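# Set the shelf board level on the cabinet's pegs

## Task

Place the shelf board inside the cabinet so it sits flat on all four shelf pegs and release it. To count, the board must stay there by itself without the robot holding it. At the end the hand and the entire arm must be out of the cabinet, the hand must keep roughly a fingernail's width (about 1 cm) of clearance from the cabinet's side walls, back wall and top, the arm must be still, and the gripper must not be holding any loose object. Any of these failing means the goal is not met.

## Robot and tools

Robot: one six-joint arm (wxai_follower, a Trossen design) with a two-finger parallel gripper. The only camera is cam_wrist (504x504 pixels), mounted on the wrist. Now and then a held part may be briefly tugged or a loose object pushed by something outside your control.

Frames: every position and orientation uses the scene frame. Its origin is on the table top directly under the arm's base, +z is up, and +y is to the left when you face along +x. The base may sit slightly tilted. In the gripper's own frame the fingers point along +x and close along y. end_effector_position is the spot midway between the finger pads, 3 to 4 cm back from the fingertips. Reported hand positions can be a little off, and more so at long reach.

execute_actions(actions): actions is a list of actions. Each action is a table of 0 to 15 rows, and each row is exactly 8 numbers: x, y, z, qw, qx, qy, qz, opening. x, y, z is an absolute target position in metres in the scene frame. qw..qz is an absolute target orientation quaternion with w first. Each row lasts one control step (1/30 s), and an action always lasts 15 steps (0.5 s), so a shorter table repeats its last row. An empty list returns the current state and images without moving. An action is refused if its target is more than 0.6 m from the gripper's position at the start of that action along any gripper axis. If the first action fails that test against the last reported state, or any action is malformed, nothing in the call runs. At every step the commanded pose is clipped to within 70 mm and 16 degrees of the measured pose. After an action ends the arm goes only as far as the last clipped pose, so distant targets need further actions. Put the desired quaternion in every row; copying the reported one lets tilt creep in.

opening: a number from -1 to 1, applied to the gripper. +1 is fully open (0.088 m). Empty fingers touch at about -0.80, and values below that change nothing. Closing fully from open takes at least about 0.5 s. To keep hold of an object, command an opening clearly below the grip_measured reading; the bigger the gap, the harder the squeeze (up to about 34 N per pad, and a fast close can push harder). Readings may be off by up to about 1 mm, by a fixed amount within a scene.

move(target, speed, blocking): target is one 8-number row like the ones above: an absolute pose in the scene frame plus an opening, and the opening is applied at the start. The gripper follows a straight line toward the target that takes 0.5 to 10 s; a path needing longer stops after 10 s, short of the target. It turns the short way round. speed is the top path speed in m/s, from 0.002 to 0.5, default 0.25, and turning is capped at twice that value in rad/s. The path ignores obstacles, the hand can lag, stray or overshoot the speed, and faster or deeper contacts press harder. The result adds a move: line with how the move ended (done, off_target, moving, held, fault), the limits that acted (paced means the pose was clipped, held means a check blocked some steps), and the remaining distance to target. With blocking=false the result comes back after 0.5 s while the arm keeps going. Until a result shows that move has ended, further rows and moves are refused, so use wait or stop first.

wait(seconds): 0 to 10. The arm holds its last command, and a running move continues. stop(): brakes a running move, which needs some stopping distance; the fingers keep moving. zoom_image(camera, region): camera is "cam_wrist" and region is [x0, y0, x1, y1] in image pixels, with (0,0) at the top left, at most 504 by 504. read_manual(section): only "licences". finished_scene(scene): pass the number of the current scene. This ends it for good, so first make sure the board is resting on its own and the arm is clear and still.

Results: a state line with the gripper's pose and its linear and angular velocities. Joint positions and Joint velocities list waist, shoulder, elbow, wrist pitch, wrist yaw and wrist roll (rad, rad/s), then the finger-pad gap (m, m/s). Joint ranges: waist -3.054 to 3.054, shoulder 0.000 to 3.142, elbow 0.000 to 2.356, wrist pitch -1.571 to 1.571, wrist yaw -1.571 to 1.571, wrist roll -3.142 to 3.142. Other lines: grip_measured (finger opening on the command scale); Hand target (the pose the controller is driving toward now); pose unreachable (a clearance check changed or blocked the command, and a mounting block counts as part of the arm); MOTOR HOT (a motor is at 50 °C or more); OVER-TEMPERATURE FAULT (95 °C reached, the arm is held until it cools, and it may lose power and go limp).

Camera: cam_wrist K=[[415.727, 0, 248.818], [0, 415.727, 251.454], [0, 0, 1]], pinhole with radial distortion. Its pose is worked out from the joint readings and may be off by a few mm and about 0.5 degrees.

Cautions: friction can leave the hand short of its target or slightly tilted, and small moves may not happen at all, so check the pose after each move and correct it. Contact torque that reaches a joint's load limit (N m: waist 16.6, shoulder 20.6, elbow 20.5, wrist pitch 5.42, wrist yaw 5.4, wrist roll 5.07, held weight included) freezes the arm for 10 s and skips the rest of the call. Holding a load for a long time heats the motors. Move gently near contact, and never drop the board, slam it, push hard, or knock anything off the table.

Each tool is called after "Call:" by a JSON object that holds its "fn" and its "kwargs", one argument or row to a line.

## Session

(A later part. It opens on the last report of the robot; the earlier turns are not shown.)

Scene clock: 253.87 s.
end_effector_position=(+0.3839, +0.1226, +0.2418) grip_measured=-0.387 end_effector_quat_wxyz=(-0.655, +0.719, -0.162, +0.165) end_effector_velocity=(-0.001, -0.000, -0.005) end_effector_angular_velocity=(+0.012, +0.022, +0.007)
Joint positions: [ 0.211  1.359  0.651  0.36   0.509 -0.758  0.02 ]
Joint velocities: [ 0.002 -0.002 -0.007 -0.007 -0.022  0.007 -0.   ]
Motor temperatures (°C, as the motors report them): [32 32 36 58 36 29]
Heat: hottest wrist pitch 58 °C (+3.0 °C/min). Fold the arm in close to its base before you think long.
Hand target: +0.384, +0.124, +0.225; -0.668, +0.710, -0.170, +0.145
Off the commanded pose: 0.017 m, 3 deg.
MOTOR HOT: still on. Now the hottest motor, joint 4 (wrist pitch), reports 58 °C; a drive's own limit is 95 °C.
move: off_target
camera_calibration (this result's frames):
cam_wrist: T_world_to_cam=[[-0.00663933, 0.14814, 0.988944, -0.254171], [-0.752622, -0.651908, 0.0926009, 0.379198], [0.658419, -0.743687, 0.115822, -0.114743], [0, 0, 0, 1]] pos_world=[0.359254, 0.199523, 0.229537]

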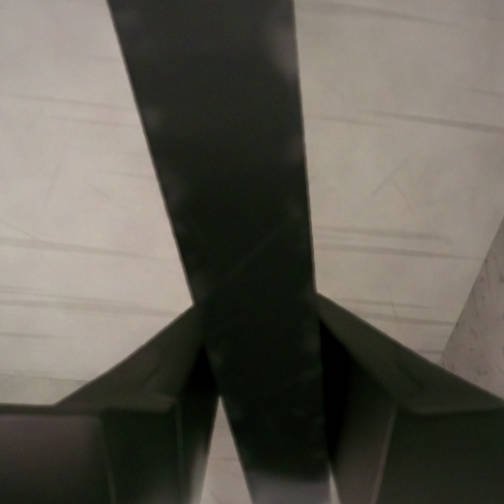

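Call:
{"fn": "move", "kwargs": {
  "target": [0.384,0.122,0.235,0.68,-0.70,0.16,-0.145,-0.2],
  "speed": 0.03
}}

Call:
{"fn": "move", "kwargs": {
  "target": [0.27,0.17,0.235,0.693,-0.693,0.141,-0.141,-0.2],
  "speed": 0.08
}}

Call:
{"fn": "move", "kwargs": {
  "target": [0.2,0.2,0.29,0.97,0,0.12,-0.2,-0.9],
  "speed": 0.25
}}

Scene clock: 261.40 s.
end_effector_position=(+0.3833, +0.1223, +0.2220) grip_measured=-0.192 end_effector_quat_wxyz=(+0.674, -0.706, +0.175, -0.130) end_effector_velocity=(+0.000, +0.002, +0.002) end_effector_angular_velocity=(+0.004, +0.005, +0.017)
Joint positions: [ 0.223  1.37   0.627  0.364  0.439 -0.711  0.03 ]
Joint velocities: [-0.007 -0.007 -0.002  0.007 -0.022 -0.007 -0.   ]
Motor temperatures (°C, as the motors report them): [32 32 36 57 36 29]
Heat: hottest wrist pitch 57 °C (+3.0 °C/min). Fold the arm in close to its base before you think long.
Hand target: +0.384, +0.122, +0.235; +0.680, -0.700, +0.160, -0.145
Off the commanded pose: 0.013 m, 3 deg.
MOTOR HOT: still on. Now the hottest motor, joint 4 (wrist pitch), reports 57 °C; a drive's own limit is 95 °C.
move: off_target
camera_calibration (this result's frames):
cam_wrist: T_world_to_cam=[[0.0471669, 0.0873817, 0.995058, -0.249048], [-0.727294, -0.679834, 0.0941748, 0.373694], [0.684704, -0.728141, 0.0314865, -0.1055], [0, 0, 0, 1]] pos_world=[0.355769, 0.198993, 0.215946]

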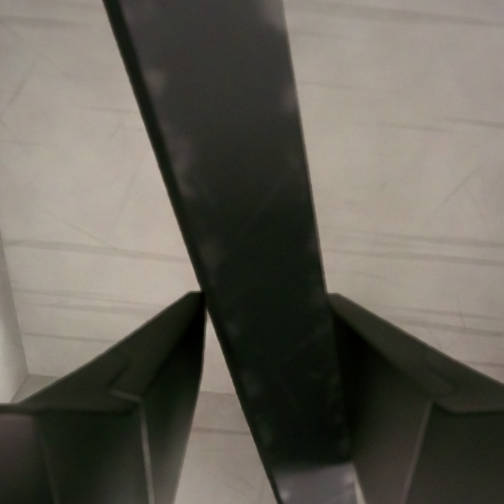

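Scene clock: 263.43 s.
end_effector_position=(+0.2714, +0.1665, +0.2251) grip_measured=-0.187 end_effector_quat_wxyz=(+0.684, -0.702, +0.155, -0.128) end_effector_velocity=(-0.004, -0.001, -0.005) end_effector_angular_velocity=(-0.004, +0.028, -0.004)
Joint positions: [ 0.549  0.82   0.48  -0.08   0.739 -0.561  0.03 ]
Joint velocities: [ 0.012 -0.012 -0.002 -0.037 -0.007  0.007 -0.   ]
Motor temperatures (°C, as the motors report them): [32 32 36 57 36 29]
Heat: hottest wrist pitch 57 °C (+3.0 °C/min). Fold the arm in close to its base before you think long.
Hand target: +0.271, +0.170, +0.236; +0.691, -0.695, +0.140, -0.141
Off the commanded pose: 0.011 m, 3 deg.
MOTOR HOT: still on. Now the hottest motor, joint 4 (wrist pitch), reports 57 °C; a drive's own limit is 95 °C.
move: off_target
camera_calibration (this result's frames):
cam_wrist: T_world_to_cam=[[0.016575, 0.0743176, 0.997097, -0.240724], [-0.70856, -0.702728, 0.0641557, 0.327592], [0.705456, -0.707567, 0.0410108, -0.00803038], [0, 0, 0, 1]] pos_world=[0.241774, 0.242416, 0.219338]

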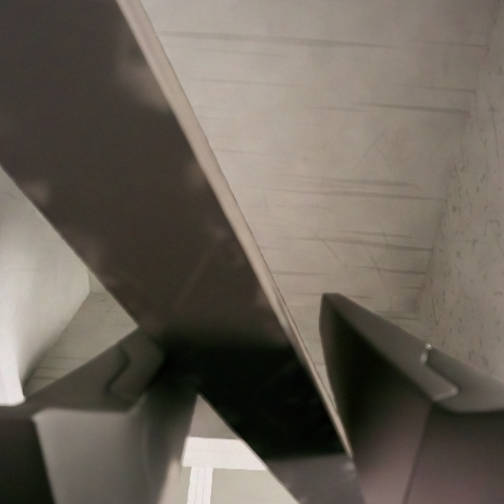

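Scene clock: 267.03 s.
end_effector_position=(+0.2020, +0.1968, +0.2787) grip_measured=-0.464 end_effector_quat_wxyz=(+0.969, -0.009, +0.141, -0.204) end_effector_velocity=(-0.001, +0.000, -0.001) end_effector_angular_velocity=(+0.029, +0.004, -0.003)
Joint positions: [ 0.488  0.571  0.822 -0.813  0.485  1.027  0.016]
Joint velocities: [-0.007 -0.002  0.002 -0.007 -0.022  0.022 -0.   ]
Motor temperatures (°C, as the motors report them): [32 32 36 56 36 29]
Heat: hottest wrist pitch 56 °C (-1.0 °C/min). Fold the arm in close to its base before you think long.
Hand target: +0.201, +0.201, +0.290; +0.972, +0.001, +0.121, -0.201
Off the commanded pose: 0.012 m, 3 deg.
MOTOR HOT: still on. Now the hottest motor, joint 4 (wrist pitch), reports 56 °C; a drive's own limit is 95 °C.
move: off_target
camera_calibration (this result's frames):
cam_wrist: T_world_to_cam=[[-0.421798, -0.897664, 0.127617, 0.226943], [-0.59499, 0.167832, -0.786015, 0.338935], [0.684159, -0.40747, -0.604892, 0.18544], [0, 0, 0, 1]] pos_world=[0.170516, 0.222395, 0.349617]

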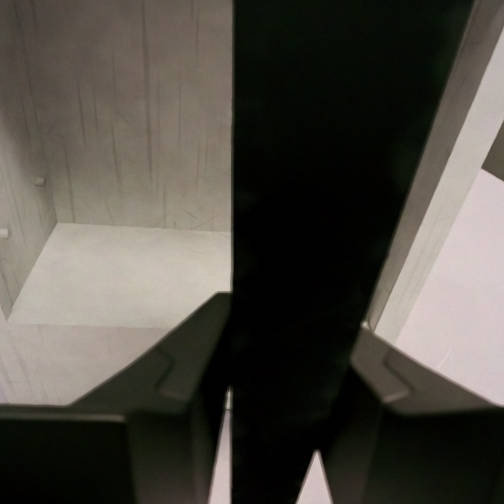

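Call:
{"fn": "move", "kwargs": {
  "target": [0.17,0.21,0.36,0.97,0,0.0,-0.2,-1],
  "speed": 0.08
}}

Call:
{"fn": "move", "kwargs": {
  "target": [0.17,0.21,0.385,0.693,-0.693,0.141,-0.141,-1],
  "speed": 0.15
}}

Scene clock: 273.93 s.
end_effector_position=(+0.1748, +0.2076, +0.3489) grip_measured=-0.464 end_effector_quat_wxyz=(+0.979, -0.008, +0.020, -0.205) end_effector_velocity=(+0.002, +0.002, +0.003) end_effector_angular_velocity=(-0.003, -0.007, +0.008)
Joint positions: [ 0.466  0.479  0.942 -0.865  0.664  0.983  0.016]
Joint velocities: [-0.027  0.002  0.002  0.022 -0.022 -0.022 -0.   ]
Motor temperatures (°C, as the motors report them): [31 32 37 54 37 29]
Heat: hottest wrist pitch 54 °C (-10.1 °C/min). Fold the arm in close to its base before you think long.
Hand target: +0.171, +0.211, +0.360; +0.980, +0.000, -0.000, -0.201
Off the commanded pose: 0.012 m, 3 deg.
MOTOR HOT: still on. Now the hottest motor, joint 4 (wrist pitch), reports 54 °C; a drive's own limit is 95 °C.
move: off_target
camera_calibration (this result's frames):
cam_wrist: T_world_to_cam=[[-0.439751, -0.895555, 0.067825, 0.23971], [-0.393635, 0.124308, -0.910823, 0.39348], [0.807261, -0.427234, -0.407186, 0.164513], [0, 0, 0, 1]] pos_world=[0.127495, 0.236046, 0.40912]

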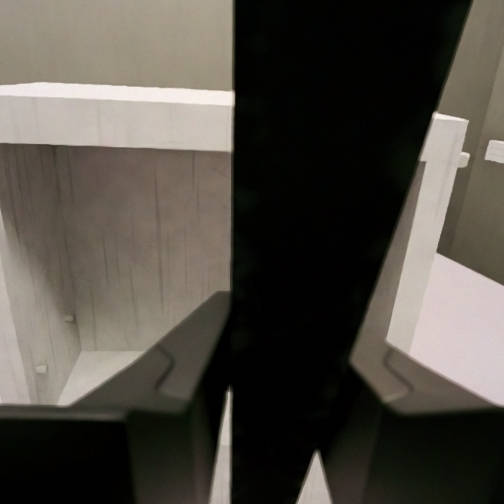

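Scene clock: 279.47 s.
end_effector_position=(+0.1726, +0.2049, +0.3763) grip_measured=-0.464 end_effector_quat_wxyz=(+0.696, -0.689, +0.156, -0.130) end_effector_velocity=(+0.001, -0.002, +0.000) end_effector_angular_velocity=(-0.009, +0.011, +0.006)
Joint positions: [-0.114  0.486  1.002 -0.83   0.113 -0.78   0.016]
Joint velocities: [-0.076 -0.002 -0.007  0.007 -0.081 -0.037 -0.   ]
Motor temperatures (°C, as the motors report them): [31 32 37 54 37 29]
Heat: hottest wrist pitch 54 °C (-11.2 °C/min). Fold the arm in close to its base before you think long.
Hand target: +0.171, +0.209, +0.385; +0.696, -0.690, +0.142, -0.140
Off the commanded pose: 0.010 m, 2 deg.
MOTOR HOT: still on. Now the hottest motor, joint 4 (wrist pitch), reports 54 °C; a drive's own limit is 95 °C.
move: off_target
camera_calibration (this result's frames):
cam_wrist: T_world_to_cam=[[0.00929329, 0.0400213, 0.999156, -0.385143], [-0.712001, -0.70132, 0.0347139, 0.286202], [0.702117, -0.711722, 0.0219777, 0.0912596], [0, 0, 0, 1]] pos_world=[0.14328, 0.281085, 0.372877]

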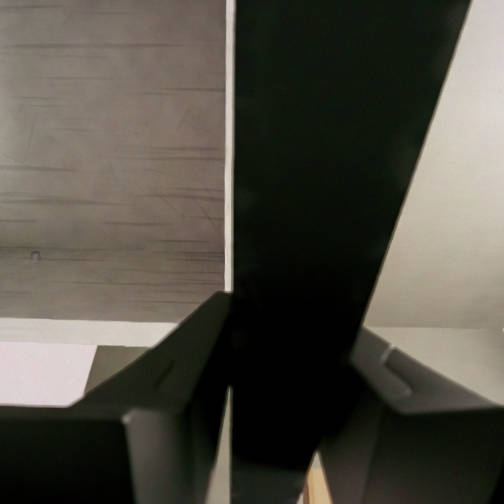

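Call:
{"fn": "move", "kwargs": {
  "target": [0.20,0.19,0.383,0.693,-0.693,0.141,-0.141,-1],
  "speed": 0.05
}}

Call:
{"fn": "move", "kwargs": {
  "target": [0.27,0.16,0.383,0.693,-0.693,0.141,-0.141,-0.9],
  "speed": 0.03
}}

Scene clock: 285.00 s.
end_effector_position=(+0.2002, +0.1896, +0.3765) grip_measured=-0.464 end_effector_quat_wxyz=(+0.695, -0.692, +0.149, -0.129) end_effector_velocity=(+0.002, +0.005, +0.001) end_effector_angular_velocity=(-0.002, +0.002, +0.033)
Joint positions: [-0.223  0.539  0.921 -0.678  0.008 -0.819  0.016]
Joint velocities: [-0.012 -0.002 -0.002  0.022 -0.037 -0.007 -0.   ]
Motor temperatures (°C, as the motors report them): [31 32 37 55 37 29]
Heat: hottest wrist pitch 55 °C (-9.1 °C/min). Fold the arm in close to its base before you think long.
Hand target: +0.200, +0.190, +0.383; +0.694, -0.692, +0.141, -0.141
Off the commanded pose: 0.006 m, 2 deg.
MOTOR HOT: still on. Now the hottest motor, joint 4 (wrist pitch), reports 55 °C; a drive's own limit is 95 °C.
move: done
camera_calibration (this result's frames):
cam_wrist: T_world_to_cam=[[0.00118158, 0.0477486, 0.998859, -0.384781], [-0.704112, -0.709239, 0.0347368, 0.295106], [0.710088, -0.703349, 0.0327824, 0.053727], [0, 0, 0, 1]] pos_world=[0.170091, 0.265462, 0.37233]

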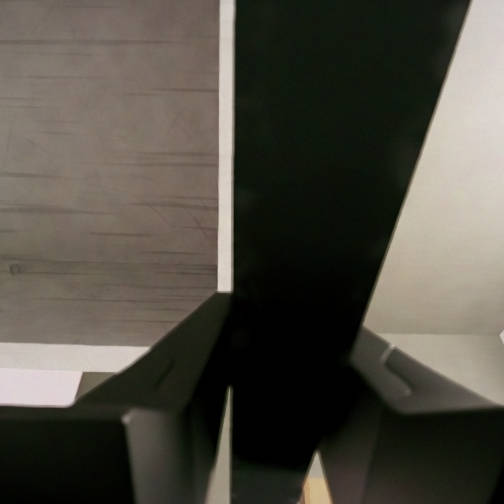

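Scene clock: 287.77 s.
end_effector_position=(+0.2559, +0.1699, +0.3785) grip_measured=-0.462 end_effector_quat_wxyz=(+0.694, -0.695, +0.137, -0.127) end_effector_velocity=(-0.001, -0.003, +0.002) end_effector_angular_velocity=(+0.003, -0.013, -0.023)
Joint positions: [-0.233  0.711  0.846 -0.407 -0.006 -0.823  0.016]
Joint velocities: [-0.002  0.002  0.002 -0.007  0.022  0.007 -0.   ]
Motor temperatures (°C, as the motors report them): [31 32 37 56 37 29]
Heat: hottest wrist pitch 56 °C (-8.0 °C/min). Fold the arm in close to its base before you think long.
Hand target: +0.268, +0.160, +0.382; +0.693, -0.693, +0.141, -0.141
Off the commanded pose: 0.018 m, 2 deg.
MOTOR HOT: still on. Now the hottest motor, joint 4 (wrist pitch), reports 56 °C; a drive's own limit is 95 °C.
move: off_target
camera_calibration (this result's frames):
cam_wrist: T_world_to_cam=[[-0.0138332, 0.054322, 0.998428, -0.382976], [-0.690017, -0.72318, 0.0297862, 0.32094], [0.723661, -0.68852, 0.047487, -0.0112854], [0, 0, 0, 1]] pos_world=[0.224324, 0.245131, 0.37335]

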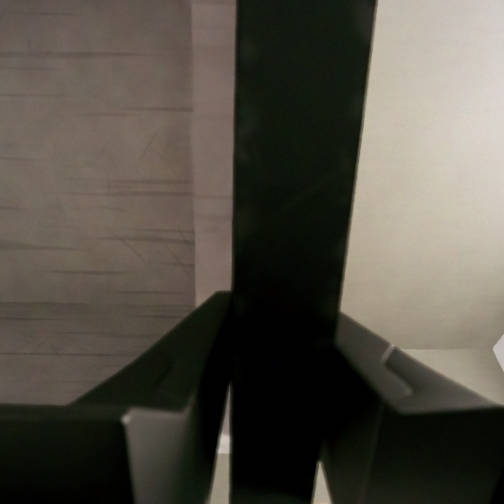

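Call:
{"fn": "move", "kwargs": {
  "target": [0.215,0.18,0.37,0.62,-0.76,0.15,-0.135,-1],
  "speed": 0.06
}}

Call:
{"fn": "move", "kwargs": {
  "target": [0.22,0.18,0.288,0.51,-0.836,0.16,-0.13,-1],
  "speed": 0.07
}}

Call:
{"fn": "move", "kwargs": {
  "target": [0.29,0.148,0.292,0.51,-0.836,0.16,-0.13,-1],
  "speed": 0.035
}}

Scene clock: 297.17 s.
end_effector_position=(+0.2181, +0.1784, +0.3634) grip_measured=-0.464 end_effector_quat_wxyz=(-0.620, +0.758, -0.160, +0.122) end_effector_velocity=(-0.002, -0.002, +0.000) end_effector_angular_velocity=(-0.026, +0.001, -0.012)
Joint positions: [-0.118  0.559  0.835 -0.57   0.125 -0.988  0.016]
Joint velocities: [ 0.007 -0.007 -0.002 -0.007  0.022 -0.022 -0.   ]
Motor temperatures (°C, as the motors report them): [30 33 37 66 37 29]
Heat: hottest wrist pitch 66 °C (+4.0 °C/min). Fold the arm in close to its base before you think long.
Hand target: +0.215, +0.180, +0.370; -0.619, +0.759, -0.150, +0.135
Off the commanded pose: 0.007 m, 2 deg.
MOTOR HOT: still on. Now the hottest motor, joint 4 (wrist pitch), reports 66 °C; a drive's own limit is 95 °C.
move: done
camera_calibration (this result's frames):
cam_wrist: T_world_to_cam=[[0.0655501, 0.235274, 0.969716, -0.408086], [-0.699351, -0.682358, 0.212829, 0.229661], [0.711766, -0.692123, 0.119811, -0.000402713], [0, 0, 0, 1]] pos_world=[0.18765, 0.252444, 0.346897]

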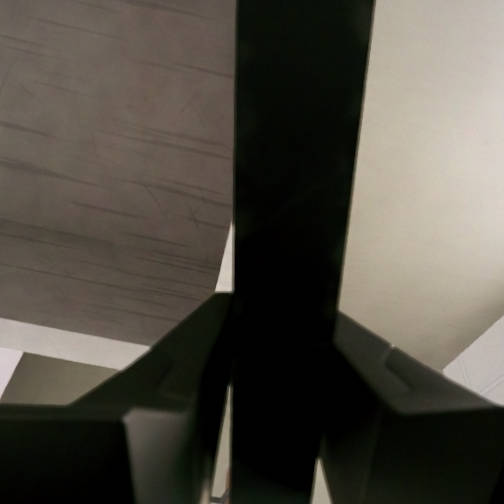

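Scene clock: 299.40 s.
end_effector_position=(+0.2195, +0.1812, +0.2826) grip_measured=-0.464 end_effector_quat_wxyz=(-0.504, +0.840, -0.163, +0.116) end_effector_velocity=(-0.001, +0.001, +0.001) end_effector_angular_velocity=(-0.017, -0.012, -0.002)
Joint positions: [ 0.601  0.533  0.6   -0.458  0.841 -1.017  0.016]
Joint velocities: [ 0.022  0.002 -0.002  0.007  0.037 -0.007  0.   ]
Motor temperatures (°C, as the motors report them): [30 33 37 65 37 29]
Heat: hottest wrist pitch 65 °C (+4.0 °C/min). Fold the arm in close to its base before you think long.
Hand target: +0.219, +0.181, +0.288; -0.505, +0.838, -0.159, +0.131
Off the commanded pose: 0.006 m, 2 deg.
MOTOR HOT: still on. Now the hottest motor, joint 4 (wrist pitch), reports 65 °C; a drive's own limit is 95 °C.
move: done
camera_calibration (this result's frames):
cam_wrist: T_world_to_cam=[[0.128847, 0.489622, 0.862363, -0.360096], [-0.676635, -0.592324, 0.437399, 0.16492], [0.724958, -0.639862, 0.254976, -0.0403411], [0, 0, 0, 1]] pos_world=[0.187233, 0.248184, 0.248683]

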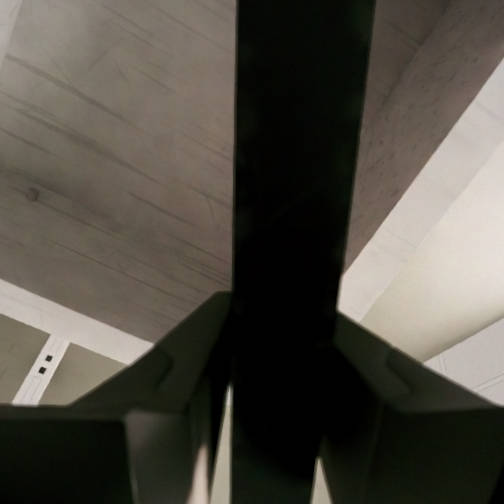

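Scene clock: 301.97 s.
end_effector_position=(+0.2891, +0.1552, +0.2862) grip_measured=-0.464 end_effector_quat_wxyz=(-0.513, +0.837, -0.156, +0.111) end_effector_velocity=(+0.003, -0.000, +0.003) end_effector_angular_velocity=(-0.007, -0.016, -0.002)
Joint positions: [ 0.221  0.792  0.545 -0.031  0.465 -1.166  0.016]
Joint velocities: [-0.007  0.012  0.002  0.022  0.007 -0.007 -0.   ]
Motor temperatures (°C, as the motors report them): [30 33 37 64 37 29]
Heat: hottest wrist pitch 64 °C (+4.1 °C/min). Fold the arm in close to its base before you think long.
Hand target: +0.289, +0.147, +0.291; -0.512, +0.834, -0.161, +0.129
Off the commanded pose: 0.009 m, 2 deg.
MOTOR HOT: still on. Now the hottest motor, joint 4 (wrist pitch), reports 64 °C; a drive's own limit is 95 °C.
move: off_target
camera_calibration (this result's frames):
cam_wrist: T_world_to_cam=[[0.118414, 0.477708, 0.870502, -0.356914], [-0.665265, -0.612655, 0.426704, 0.198003], [0.737157, -0.629642, 0.245255, -0.110651], [0, 0, 0, 1]] pos_world=[0.255556, 0.222138, 0.253343]

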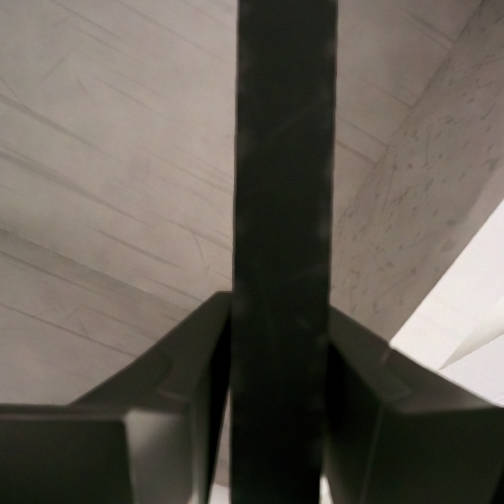

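Call:
{"fn": "move", "kwargs": {
  "target": [0.335,0.142,0.294,0.51,-0.836,0.16,-0.13,-1],
  "speed": 0.03
}}

Call:
{"fn": "move", "kwargs": {
  "target": [0.39,0.119,0.296,0.51,-0.836,0.16,-0.13,-1],
  "speed": 0.03
}}

Scene clock: 308.40 s.
end_effector_position=(+0.3262, +0.1503, +0.2819) grip_measured=-0.460 end_effector_quat_wxyz=(-0.507, +0.841, -0.156, +0.103) end_effector_velocity=(+0.000, -0.001, -0.001) end_effector_angular_velocity=(-0.006, +0.011, -0.002)
Joint positions: [ 0.173  0.983  0.584  0.124  0.406 -1.196  0.016]
Joint velocities: [-0.002  0.002  0.002 -0.007 -0.007 -0.007 -0.   ]
Motor temperatures (°C, as the motors report them): [31 32 37 63 37 29]
Heat: hottest wrist pitch 63 °C (+4.0 °C/min). Fold the arm in close to its base before you think long.
Hand target: +0.333, +0.142, +0.293; -0.510, +0.835, -0.160, +0.130
Off the commanded pose: 0.017 m, 3 deg.
MOTOR HOT: still on. Now the hottest motor, joint 4 (wrist pitch), reports 63 °C; a drive's own limit is 95 °C.
move: off_target
camera_calibration (this result's frames):
cam_wrist: T_world_to_cam=[[0.12942, 0.487814, 0.863301, -0.358322], [-0.654216, -0.612243, 0.444027, 0.212988], [0.745152, -0.622251, 0.239899, -0.142285], [0, 0, 0, 1]] pos_world=[0.291738, 0.216658, 0.248902]

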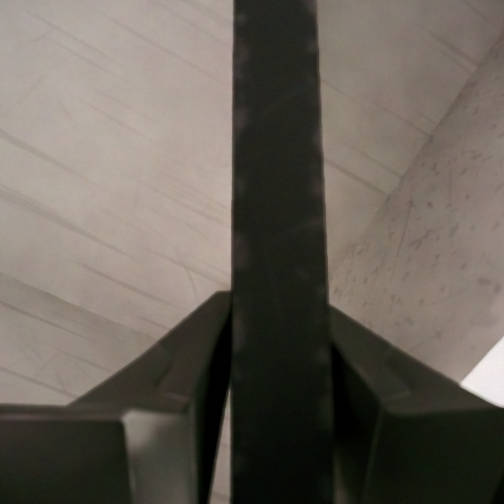

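Scene clock: 311.03 s.
end_effector_position=(+0.3616, +0.1474, +0.2762) grip_measured=-0.456 end_effector_quat_wxyz=(-0.516, +0.841, -0.140, +0.085) end_effector_velocity=(+0.000, -0.001, -0.001) end_effector_angular_velocity=(-0.006, +0.011, -0.002)
Joint positions: [ 0.132  1.152  0.621  0.287  0.322 -1.203  0.017]
Joint velocities: [-0.002  0.002  0.002 -0.007 -0.007 -0.007 -0.   ]
Motor temperatures (°C, as the motors report them): [32 33 37 64 37 29]
Heat: hottest wrist pitch 64 °C (+5.0 °C/min). Fold the arm in close to its base before you think long.
Hand target: +0.381, +0.118, +0.294; -0.511, +0.835, -0.160, +0.129
Off the commanded pose: 0.045 m, 6 deg.
MOTOR HOT: still on. Now the hottest motor, joint 4 (wrist pitch), reports 64 °C; a drive's own limit is 95 °C.
move: off_target
camera_calibration (this result's frames):
cam_wrist: T_world_to_cam=[[0.11596, 0.478027, 0.870657, -0.35225], [-0.619095, -0.650678, 0.439704, 0.231107], [0.776708, -0.590007, 0.220492, -0.179909], [0, 0, 0, 1]] pos_world=[0.323661, 0.212614, 0.244739]

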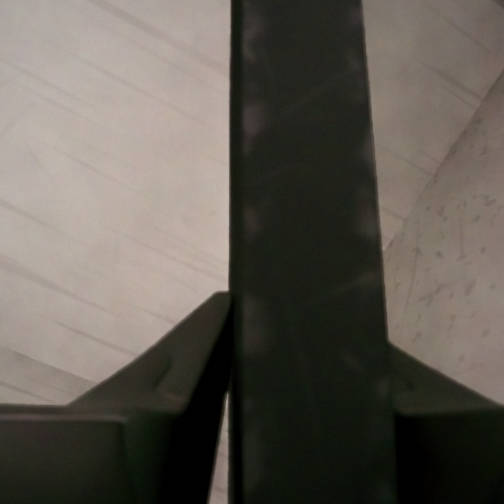

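Call:
{"fn": "move", "kwargs": {
  "target": [0.36,0.152,0.285,0.51,-0.836,0.16,-0.13,-1],
  "speed": 0.02
}}

Call:
{"fn": "move", "kwargs": {
  "target": [0.39,0.139,0.287,0.51,-0.836,0.165,-0.125,-1],
  "speed": 0.02
}}

Scene clock: 318.47 s.
end_effector_position=(+0.3585, +0.1577, +0.2744) grip_measured=-0.464 end_effector_quat_wxyz=(-0.511, +0.839, -0.157, +0.104) end_effector_velocity=(-0.000, -0.002, +0.001) end_effector_angular_velocity=(+0.004, -0.005, -0.011)
Joint positions: [ 0.2    1.147  0.666  0.201  0.434 -1.176  0.016]
Joint velocities: [-0.002  0.002  0.002 -0.007  0.007  0.007  0.   ]
Motor temperatures (°C, as the motors report them): [35 35 39 68 37 29]
Heat: hottest wrist pitch 68 °C (+11.2 °C/min). Fold the arm in close to its base before you think long.
Hand target: +0.360, +0.152, +0.285; -0.510, +0.836, -0.159, +0.130
Off the commanded pose: 0.012 m, 3 deg.
MOTOR HOT: still on. Now the hottest motor, joint 4 (wrist pitch), reports 68 °C; a drive's own limit is 95 °C.
move: off_target
camera_calibration (this result's frames):
cam_wrist: T_world_to_cam=[[0.127665, 0.479151, 0.868398, -0.359056], [-0.656959, -0.615092, 0.435967, 0.245656], [0.743039, -0.62616, 0.236257, -0.157582], [0, 0, 0, 1]] pos_world=[0.324314, 0.224472, 0.241935]

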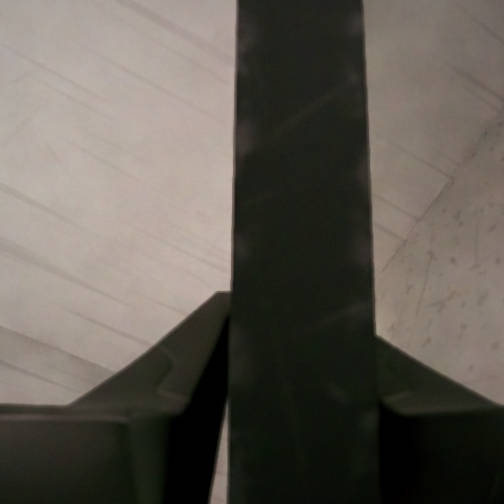

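Scene clock: 320.67 s.
end_effector_position=(+0.3860, +0.1402, +0.2720) grip_measured=-0.464 end_effector_quat_wxyz=(-0.508, +0.838, -0.173, +0.102) end_effector_velocity=(+0.001, -0.004, -0.002) end_effector_angular_velocity=(-0.007, +0.018, -0.016)
Joint positions: [ 0.141  1.284  0.719  0.258  0.379 -1.19   0.016]
Joint velocities: [-0.007  0.007  0.007 -0.022 -0.007 -0.007 -0.   ]
Motor temperatures (°C, as the motors report them): [35 35 39 67 37 29]
Heat: hottest wrist pitch 67 °C (+10.1 °C/min). Fold the arm in close to its base before you think long.
Hand target: +0.389, +0.139, +0.287; -0.510, +0.835, -0.165, +0.125
Off the commanded pose: 0.016 m, 3 deg.
MOTOR HOT: still on. Now the hottest motor, joint 4 (wrist pitch), reports 67 °C; a drive's own limit is 95 °C.
move: off_target
camera_calibration (this result's frames):
cam_wrist: T_world_to_cam=[[0.157383, 0.47564, 0.865446, -0.36226], [-0.663229, -0.598405, 0.449487, 0.250356], [0.731681, -0.644731, 0.22128, -0.177415], [0, 0, 0, 1]] pos_world=[0.352869, 0.207735, 0.240244]

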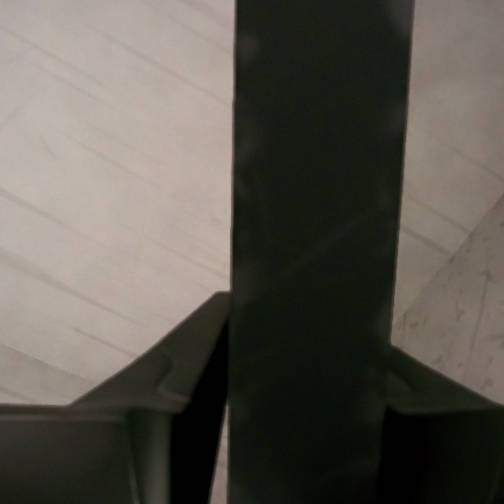

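Call:
{"fn": "move", "kwargs": {
  "target": [0.402,0.133,0.285,0.51,-0.836,0.165,-0.125,-1],
  "speed": 0.02
}}

Call:
{"fn": "move", "kwargs": {
  "target": [0.402,0.133,0.255,0.60,-0.775,0.155,-0.13,-1],
  "speed": 0.025
}}

Call:
{"fn": "move", "kwargs": {
  "target": [0.402,0.133,0.235,0.65,-0.733,0.15,-0.135,-1],
  "speed": 0.025
}}

Scene clock: 330.23 s.
end_effector_position=(+0.3981, +0.1343, +0.2676) grip_measured=-0.464 end_effector_quat_wxyz=(-0.507, +0.838, -0.175, +0.098) end_effector_velocity=(+0.001, -0.003, +0.003) end_effector_angular_velocity=(-0.013, -0.016, -0.014)
Joint positions: [ 0.128  1.345  0.736  0.298  0.36  -1.196  0.016]
Joint velocities: [-0.002  0.007  0.002  0.007  0.022 -0.007 -0.   ]
Motor temperatures (°C, as the motors report them): [36 34 40 65 37 29]
Heat: hottest wrist pitch 65 °C (+10.1 °C/min). Fold the arm in close to its base before you think long.
Hand target: +0.401, +0.133, +0.285; -0.510, +0.835, -0.164, +0.125
Off the commanded pose: 0.018 m, 3 deg.
MOTOR HOT: still on. Now the hottest motor, joint 4 (wrist pitch), reports 65 °C; a drive's own limit is 95 °C.
move: off_target
camera_calibration (this result's frames):
cam_wrist: T_world_to_cam=[[0.165118, 0.476442, 0.863562, -0.360193], [-0.658602, -0.598491, 0.456127, 0.253241], [0.734152, -0.644058, 0.214964, -0.188404], [0, 0, 0, 1]] pos_world=[0.364577, 0.20183, 0.236039]

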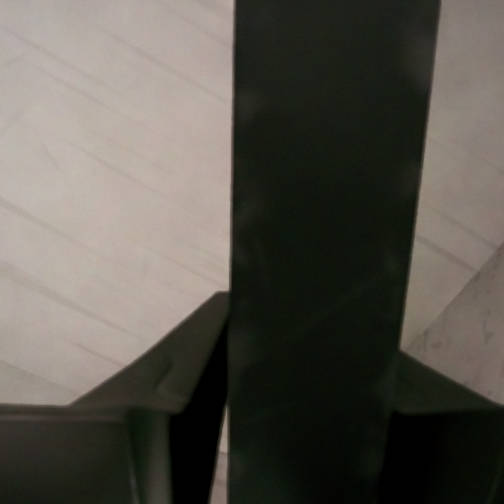

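Scene clock: 335.20 s.
end_effector_position=(+0.4014, +0.1353, +0.2493) grip_measured=-0.448 end_effector_quat_wxyz=(-0.587, +0.785, -0.160, +0.115) end_effector_velocity=(+0.001, -0.000, -0.001) end_effector_angular_velocity=(+0.023, -0.007, +0.005)
Joint positions: [ 0.179  1.388  0.711  0.369  0.409 -0.986  0.017]
Joint velocities: [-0.002  0.002 -0.002  0.007 -0.007  0.022  0.   ]
Motor temperatures (°C, as the motors report them): [36 34 39 64 37 29]
Heat: hottest wrist pitch 64 °C (+10.1 °C/min). Fold the arm in close to its base before you think long.
Hand target: +0.402, +0.133, +0.255; -0.599, +0.775, -0.155, +0.130
Off the commanded pose: 0.006 m, 3 deg.
MOTOR HOT: still on. Now the hottest motor, joint 4 (wrist pitch), reports 64 °C; a drive's own limit is 95 °C.
move: off_target
camera_calibration (this result's frames):
cam_wrist: T_world_to_cam=[[0.0893718, 0.314002, 0.945207, -0.31337], [-0.686818, -0.66785, 0.286804, 0.327258], [0.721313, -0.674817, 0.155975, -0.162213], [0, 0, 0, 1]] pos_world=[0.36978, 0.207494, 0.227642]

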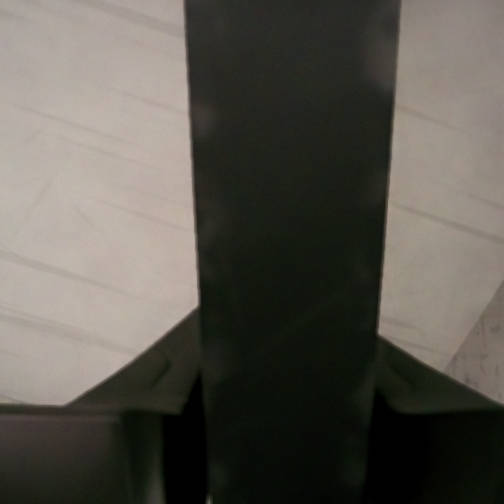

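Scene clock: 338.80 s.
end_effector_position=(+0.4023, +0.1338, +0.2382) grip_measured=-0.410 end_effector_quat_wxyz=(-0.638, +0.744, -0.150, +0.133) end_effector_velocity=(-0.001, -0.003, +0.000) end_effector_angular_velocity=(+0.008, +0.002, -0.006)
Joint positions: [ 0.211  1.42   0.694  0.417  0.456 -0.84   0.019]
Joint velocities: [-0.007 -0.002 -0.002 -0.007 -0.007  0.007  0.   ]
Motor temperatures (°C, as the motors report them): [36 34 39 63 37 29]
Heat: hottest wrist pitch 63 °C (+9.0 °C/min). Fold the arm in close to its base before you think long.
Hand target: +0.402, +0.133, +0.235; -0.649, +0.733, -0.150, +0.135
Off the commanded pose: 0.003 m, 2 deg.
MOTOR HOT: still on. Now the hottest motor, joint 4 (wrist pitch), reports 63 °C; a drive's own limit is 95 °C.
move: done
camera_calibration (this result's frames):
cam_wrist: T_world_to_cam=[[0.0271202, 0.198213, 0.979784, -0.270175], [-0.706487, -0.689619, 0.159067, 0.371383], [0.707206, -0.696518, 0.121332, -0.145317], [0, 0, 0, 1]] pos_world=[0.372474, 0.208449, 0.223269]

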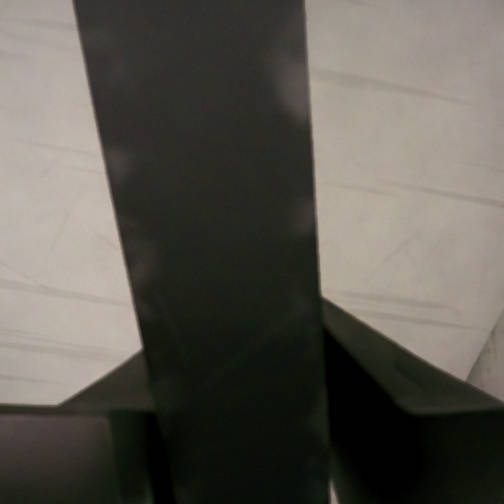

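Call:
{"fn": "move", "kwargs": {
  "target": [0.397,0.12,0.232,0.65,-0.733,0.15,-0.135,-1],
  "speed": 0.02
}}

Call:
{"fn": "move", "kwargs": {
  "target": [0.395,0.115,0.212,0.685,-0.70,0.145,-0.14,-1],
  "speed": 0.02
}}

Scene clock: 344.97 s.
end_effector_position=(+0.4000, +0.1331, +0.2294) grip_measured=-0.408 end_effector_quat_wxyz=(-0.644, +0.743, -0.143, +0.116) end_effector_velocity=(-0.001, -0.001, -0.004) end_effector_angular_velocity=(-0.015, +0.024, +0.011)
Joint positions: [ 0.215  1.423  0.654  0.475  0.422 -0.839  0.019]
Joint velocities: [-0.002 -0.002 -0.012  0.007 -0.022 -0.022 -0.   ]
Motor temperatures (°C, as the motors report them): [35 34 38 62 37 29]
Heat: hottest wrist pitch 62 °C (+7.1 °C/min). Fold the arm in close to its base before you think long.
Hand target: +0.397, +0.120, +0.232; -0.650, +0.733, -0.150, +0.135
Off the commanded pose: 0.014 m, 3 deg.
MOTOR HOT: still on. Now the hottest motor, joint 4 (wrist pitch), reports 62 °C; a drive's own limit is 95 °C.
move: off_target
camera_calibration (this result's frames):
cam_wrist: T_world_to_cam=[[0.0351244, 0.185746, 0.98197, -0.26346], [-0.679322, -0.716234, 0.159779, 0.363139], [0.732999, -0.672686, 0.101024, -0.151948], [0, 0, 0, 1]] pos_world=[0.36732, 0.206816, 0.216038]

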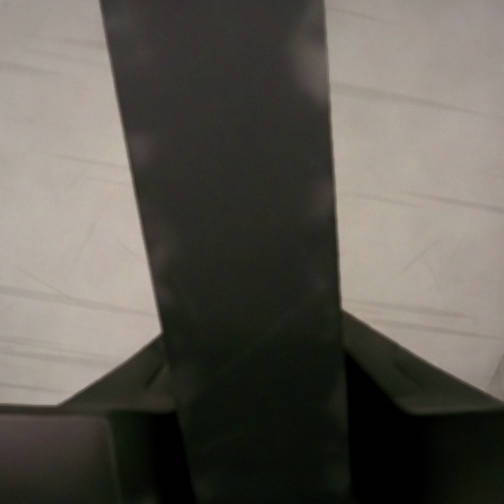

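Scene clock: 348.40 s.
end_effector_position=(+0.3995, +0.1318, +0.2217) grip_measured=-0.362 end_effector_quat_wxyz=(+0.677, -0.714, +0.125, -0.127) end_effector_velocity=(+0.000, +0.001, +0.001) end_effector_angular_velocity=(+0.010, -0.004, +0.008)
Joint positions: [ 0.238  1.452  0.624  0.56   0.456 -0.749  0.021]
Joint velocities: [-0.002 -0.002 -0.002  0.007 -0.007  0.007  0.   ]
Motor temperatures (°C, as the motors report them): [35 34 38 61 37 30]
Heat: hottest wrist pitch 61 °C (+4.0 °C/min). Fold the arm in close to its base before you think long.
Hand target: +0.394, +0.115, +0.213; +0.685, -0.701, +0.144, -0.140
Off the commanded pose: 0.020 m, 3 deg.
MOTOR HOT: still on. Now the hottest motor, joint 4 (wrist pitch), reports 61 °C; a drive's own limit is 95 °C.
move: off_target
camera_calibration (this result's frames):
cam_wrist: T_world_to_cam=[[-0.0228834, 0.106791, 0.994018, -0.224682], [-0.677249, -0.733038, 0.0631622, 0.385887], [0.735398, -0.671752, 0.0890988, -0.150118], [0, 0, 0, 1]] pos_world=[0.366597, 0.206021, 0.21234]

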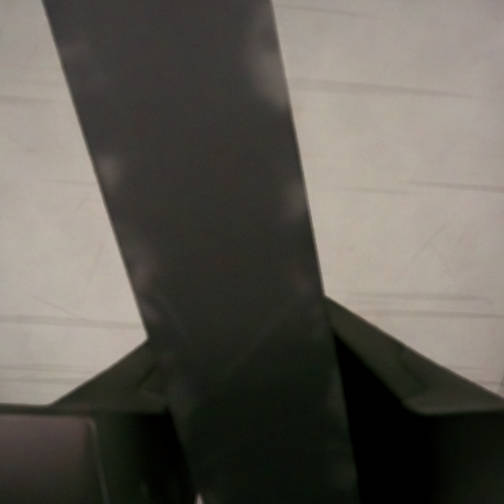

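Call:
{"fn": "move", "kwargs": {
  "target": [0.399,0.131,0.212,0.66,-0.73,0.14,-0.135,0.7],
  "speed": 0.02
}}

Call:
{"fn": "move", "kwargs": {
  "target": [0.29,0.177,0.21,0.68,-0.705,0.141,-0.141,0.7],
  "speed": 0.06
}}

Scene clock: 359.30 s.
end_effector_position=(+0.3973, +0.1301, +0.2135) grip_measured=+0.700 end_effector_quat_wxyz=(-0.660, +0.726, -0.138, +0.135) end_effector_velocity=(-0.001, -0.005, -0.004) end_effector_angular_velocity=(-0.011, +0.025, -0.016)
Joint positions: [ 0.268  1.465  0.625  0.541  0.505 -0.771  0.073]
Joint velocities: [-0.002  0.002 -0.002 -0.022 -0.007 -0.007 -0.   ]
Motor temperatures (°C, as the motors report them): [35 34 37 57 37 30]
Heat: hottest wrist pitch 57 °C (-8.1 °C/min). Fold the arm in close to its base before you think long.
Hand target: +0.399, +0.131, +0.212; -0.658, +0.728, -0.140, +0.135
Off the commanded pose: 0.002 m, 0 deg.
MOTOR HOT: still on. Now the hottest motor, joint 4 (wrist pitch), reports 57 °C; a drive's own limit is 95 °C.
move: done
camera_calibration (this result's frames):
cam_wrist: T_world_to_cam=[[-0.00442279, 0.147895, 0.988993, -0.227996], [-0.699021, -0.707688, 0.102702, 0.380591], [0.715088, -0.690873, 0.106512, -0.142093], [0, 0, 0, 1]] pos_world=[0.366641, 0.204891, 0.201533]

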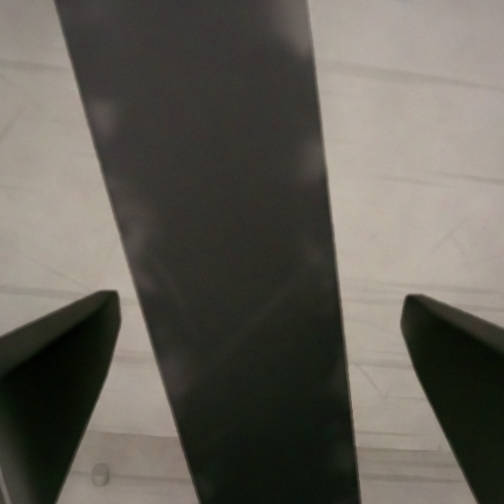

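Scene clock: 361.67 s.
end_effector_position=(+0.2925, +0.1777, +0.2114) grip_measured=+0.700 end_effector_quat_wxyz=(+0.678, -0.707, +0.140, -0.142) end_effector_velocity=(-0.003, +0.002, -0.000) end_effector_angular_velocity=(+0.014, -0.001, +0.001)
Joint positions: [ 0.598  0.987  0.508  0.075  0.82  -0.564  0.073]
Joint velocities: [ 0.012 -0.012  0.002 -0.022  0.007  0.022 -0.   ]
Motor temperatures (°C, as the motors report them): [35 34 37 56 37 30]
Heat: hottest wrist pitch 56 °C (-9.0 °C/min). Fold the arm in close to its base before you think long.
Hand target: +0.291, +0.177, +0.211; +0.679, -0.707, +0.140, -0.142
Off the commanded pose: 0.003 m, 0 deg.
MOTOR HOT: still on. Now the hottest motor, joint 4 (wrist pitch), reports 56 °C; a drive's own limit is 95 °C.
move: done
camera_calibration (this result's frames):
cam_wrist: T_world_to_cam=[[-0.02033, 0.0971115, 0.995066, -0.221032], [-0.708865, -0.703262, 0.0541508, 0.353527], [0.705051, -0.704267, 0.0831363, -0.0237647], [0, 0, 0, 1]] pos_world=[0.262865, 0.25335, 0.202773]

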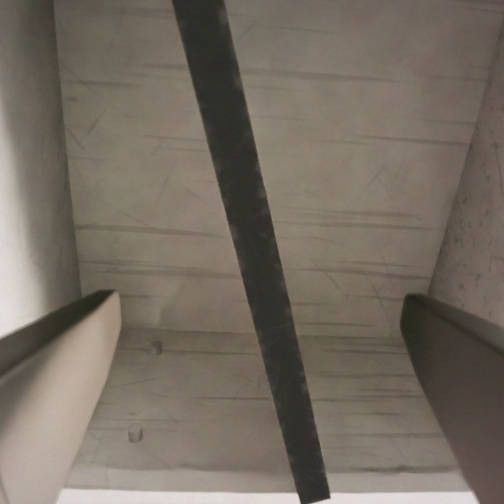

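Stays wedged. View front.

Call:
{"fn": "move", "kwargs": {
  "target": [0.2,0.2,0.29,0.97,0,0.12,-0.2,-0.9],
  "speed": 0.25
}}

Scene clock: 368.27 s.
end_effector_position=(+0.2023, +0.1988, +0.2871) grip_measured=-0.783 end_effector_quat_wxyz=(+0.971, -0.004, +0.124, -0.204) end_effector_velocity=(-0.001, -0.000, -0.000) end_effector_angular_velocity=(+0.009, +0.003, -0.002)
Joint positions: [ 0.478  0.567  0.834 -0.805  0.502  1.027  0.001]
Joint velocities: [-0.002 -0.002  0.002 -0.007 -0.007  0.007 -0.   ]
Motor temperatures (°C, as the motors report them): [34 34 37 55 36 30]
Heat: hottest wrist pitch 55 °C (-8.1 °C/min). Fold the arm in close to its base before you think long.
Hand target: +0.201, +0.201, +0.290; +0.972, +0.001, +0.121, -0.201
Off the commanded pose: 0.004 m, 1 deg.
MOTOR HOT: still on. Now the hottest motor, joint 4 (wrist pitch), reports 55 °C; a drive's own limit is 95 °C.
move: done
camera_calibration (this result's frames):
cam_wrist: T_world_to_cam=[[-0.425729, -0.898011, 0.111045, 0.233351], [-0.566935, 0.169078, -0.806224, 0.345241], [0.705223, -0.406188, -0.581095, 0.179761], [0, 0, 0, 1]] pos_world=[0.168303, 0.224196, 0.356888]

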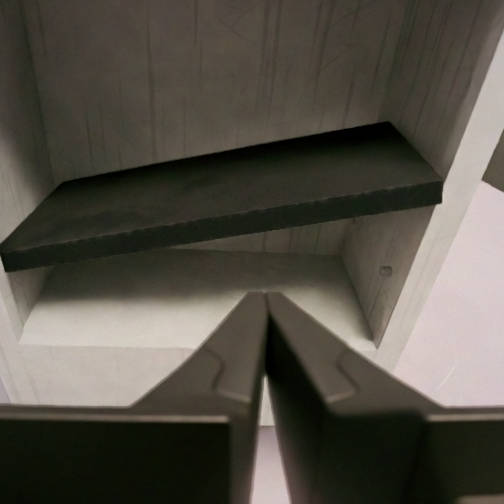

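Call:
{"fn": "move", "kwargs": {
  "target": [0.27,0.075,0.243,0.978,0,0,-0.208,-0.9],
  "speed": 0.2
}}

Call:
{"fn": "move", "kwargs": {
  "target": [0.325,0.052,0.243,0.978,0,0,-0.208,-0.9],
  "speed": 0.03
}}

Scene clock: 377.33 s.
end_effector_position=(+0.2692, +0.0779, +0.2453) grip_measured=-0.783 end_effector_quat_wxyz=(+0.979, +0.004, -0.003, -0.204) end_effector_velocity=(+0.003, +0.001, -0.001) end_effector_angular_velocity=(-0.000, +0.004, +0.018)
Joint positions: [0.055 0.73  0.22  0.212 0.308 0.844 0.001]
Joint velocities: [-0.007  0.017 -0.007  0.037 -0.022 -0.007  0.   ]
Motor temperatures (°C, as the motors report them): [33 33 37 53 36 30]
Heat: hottest wrist pitch 53 °C (-15.2 °C/min). Fold the arm in close to its base before you think long.
Hand target: +0.269, +0.074, +0.243; +0.978, +0.003, +0.001, -0.207
Off the commanded pose: 0.004 m, 1 deg.
MOTOR HOT: still on. Now the hottest motor, joint 4 (wrist pitch), reports 53 °C; a drive's own limit is 95 °C.
move: done
camera_calibration (this result's frames):
cam_wrist: T_world_to_cam=[[-0.441274, -0.89677, 0.0328782, 0.181152], [-0.348089, 0.137285, -0.927355, 0.343231], [0.82711, -0.420663, -0.372736, -0.0235882], [0, 0, 0, 1]] pos_world=[0.218923, 0.105408, 0.303549]

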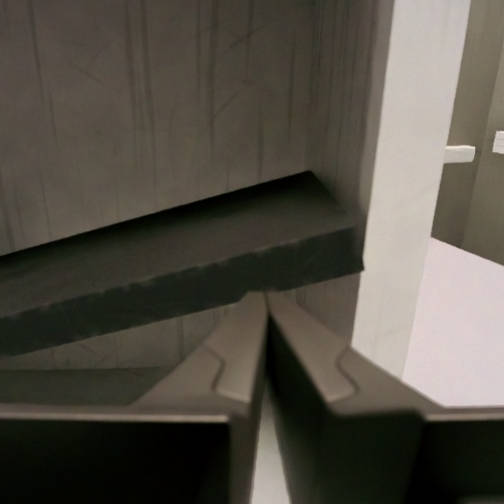

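Scene clock: 379.70 s.
end_effector_position=(+0.3223, +0.0517, +0.2409) grip_measured=-0.783 end_effector_quat_wxyz=(+0.978, +0.001, +0.001, -0.209) end_effector_velocity=(+0.001, -0.002, +0.001) end_effector_angular_velocity=(-0.022, +0.004, -0.008)
Joint positions: [-0.032  1.192  0.285  0.604  0.227  0.813  0.001]
Joint velocities: [-0.002  0.012  0.002  0.007  0.007 -0.022 -0.   ]
Motor temperatures (°C, as the motors report them): [33 33 37 52 36 30]
Heat: hottest wrist pitch 52 °C (-15.1 °C/min). Fold the arm in close to its base before you think long.
Hand target: +0.324, +0.052, +0.243; +0.978, +0.001, +0.000, -0.208
Off the commanded pose: 0.003 m, 0 deg.
MOTOR HOT: still on. Now the hottest motor, joint 4 (wrist pitch), reports 52 °C; a drive's own limit is 95 °C.
move: done
camera_calibration (this result's frames):
cam_wrist: T_world_to_cam=[[-0.450365, -0.891919, 0.0406453, 0.182085], [-0.354716, 0.136962, -0.924888, 0.362809], [0.819358, -0.430955, -0.378061, -0.0758279], [0, 0, 0, 1]] pos_world=[0.272829, 0.0800356, 0.299489]

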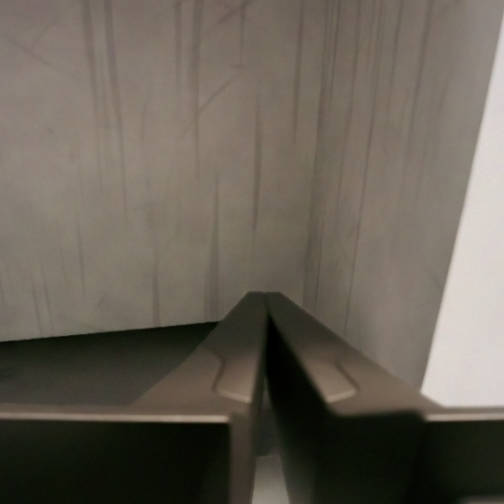

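Call:
{"fn": "move", "kwargs": {
  "target": [0.2,0.2,0.29,0.97,0,0.12,-0.2,-0.9],
  "speed": 0.2
}}

Scene clock: 385.40 s.
end_effector_position=(+0.2018, +0.1986, +0.2895) grip_measured=-0.783 end_effector_quat_wxyz=(+0.972, -0.004, +0.120, -0.201) end_effector_velocity=(-0.005, -0.000, -0.002) end_effector_angular_velocity=(-0.012, +0.017, -0.016)
Joint positions: [ 0.463  0.558  0.832 -0.798  0.492  1.015  0.001]
Joint velocities: [ 0.042  0.002  0.017 -0.051  0.037  0.022 -0.   ]
Motor temperatures (°C, as the motors report them): [33 33 37 52 35 29]
Heat: hottest wrist pitch 52 °C (-14.1 °C/min). Fold the arm in close to its base before you think long.
Hand target: +0.202, +0.201, +0.291; +0.972, -0.003, +0.120, -0.201
Off the commanded pose: 0.002 m, 0 deg.
MOTOR HOT: still on. Now the hottest motor, joint 4 (wrist pitch), reports 52 °C; a drive's own limit is 95 °C.
move: done
camera_calibration (this result's frames):
cam_wrist: T_world_to_cam=[[-0.421259, -0.900496, 0.107927, 0.23322], [-0.561972, 0.16577, -0.810375, 0.347862], [0.711848, -0.40203, -0.575886, 0.177779], [0, 0, 0, 1]] pos_world=[0.167184, 0.223821, 0.359108]

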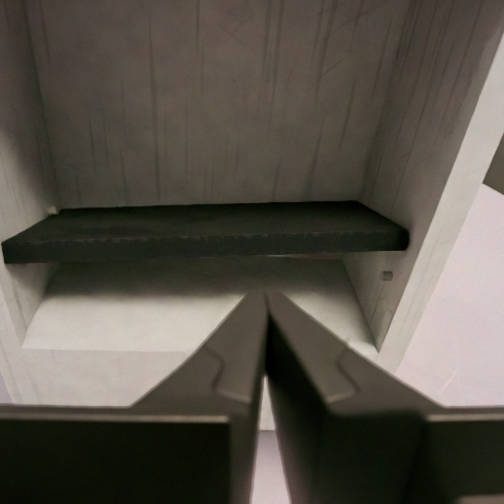

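Call:
{"fn": "move", "kwargs": {
  "target": [0.2,0.12,0.22,0.978,0,0,-0.208,-0.9]
}}

Scene clock: 398.57 s.
end_effector_position=(+0.1997, +0.1216, +0.2223) grip_measured=-0.783 end_effector_quat_wxyz=(+0.978, -0.001, -0.000, -0.207) end_effector_velocity=(+0.000, -0.002, -0.001) end_effector_angular_velocity=(+0.003, -0.020, +0.000)
Joint positions: [ 0.715  0.35   0.293 -0.437  0.924  1.144  0.001]
Joint velocities: [ 0.007 -0.002 -0.017  0.022  0.022  0.007 -0.   ]
Motor temperatures (°C, as the motors report them): [31 32 37 49 35 29]
Heat: hottest wrist pitch 49 °C (-14.0 °C/min). Fold the arm in close to its base before you think long.
Hand target: +0.199, +0.120, +0.220; +0.978, -0.002, -0.001, -0.207
Off the commanded pose: 0.003 m, 0 deg.
MOTOR HOT: still on. Now the hottest motor, joint 4 (wrist pitch), reports 49 °C; a drive's own limit is 95 °C.
move: done
camera_calibration (this result's frames):
cam_wrist: T_world_to_cam=[[-0.44662, -0.893586, 0.0451004, 0.188379], [-0.353749, 0.130056, -0.926254, 0.293484], [0.821823, -0.429638, -0.374191, 0.0462232], [0, 0, 0, 1]] pos_world=[0.149966, 0.150023, 0.280642]

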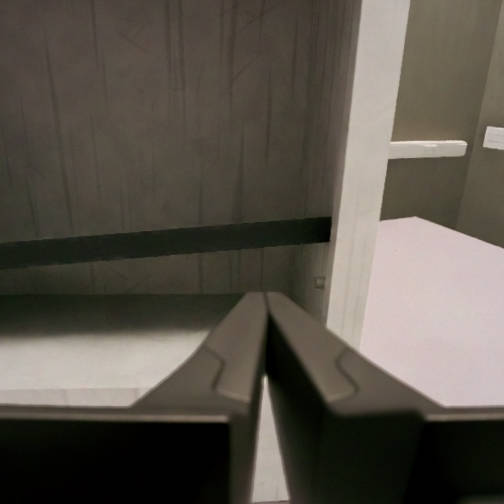

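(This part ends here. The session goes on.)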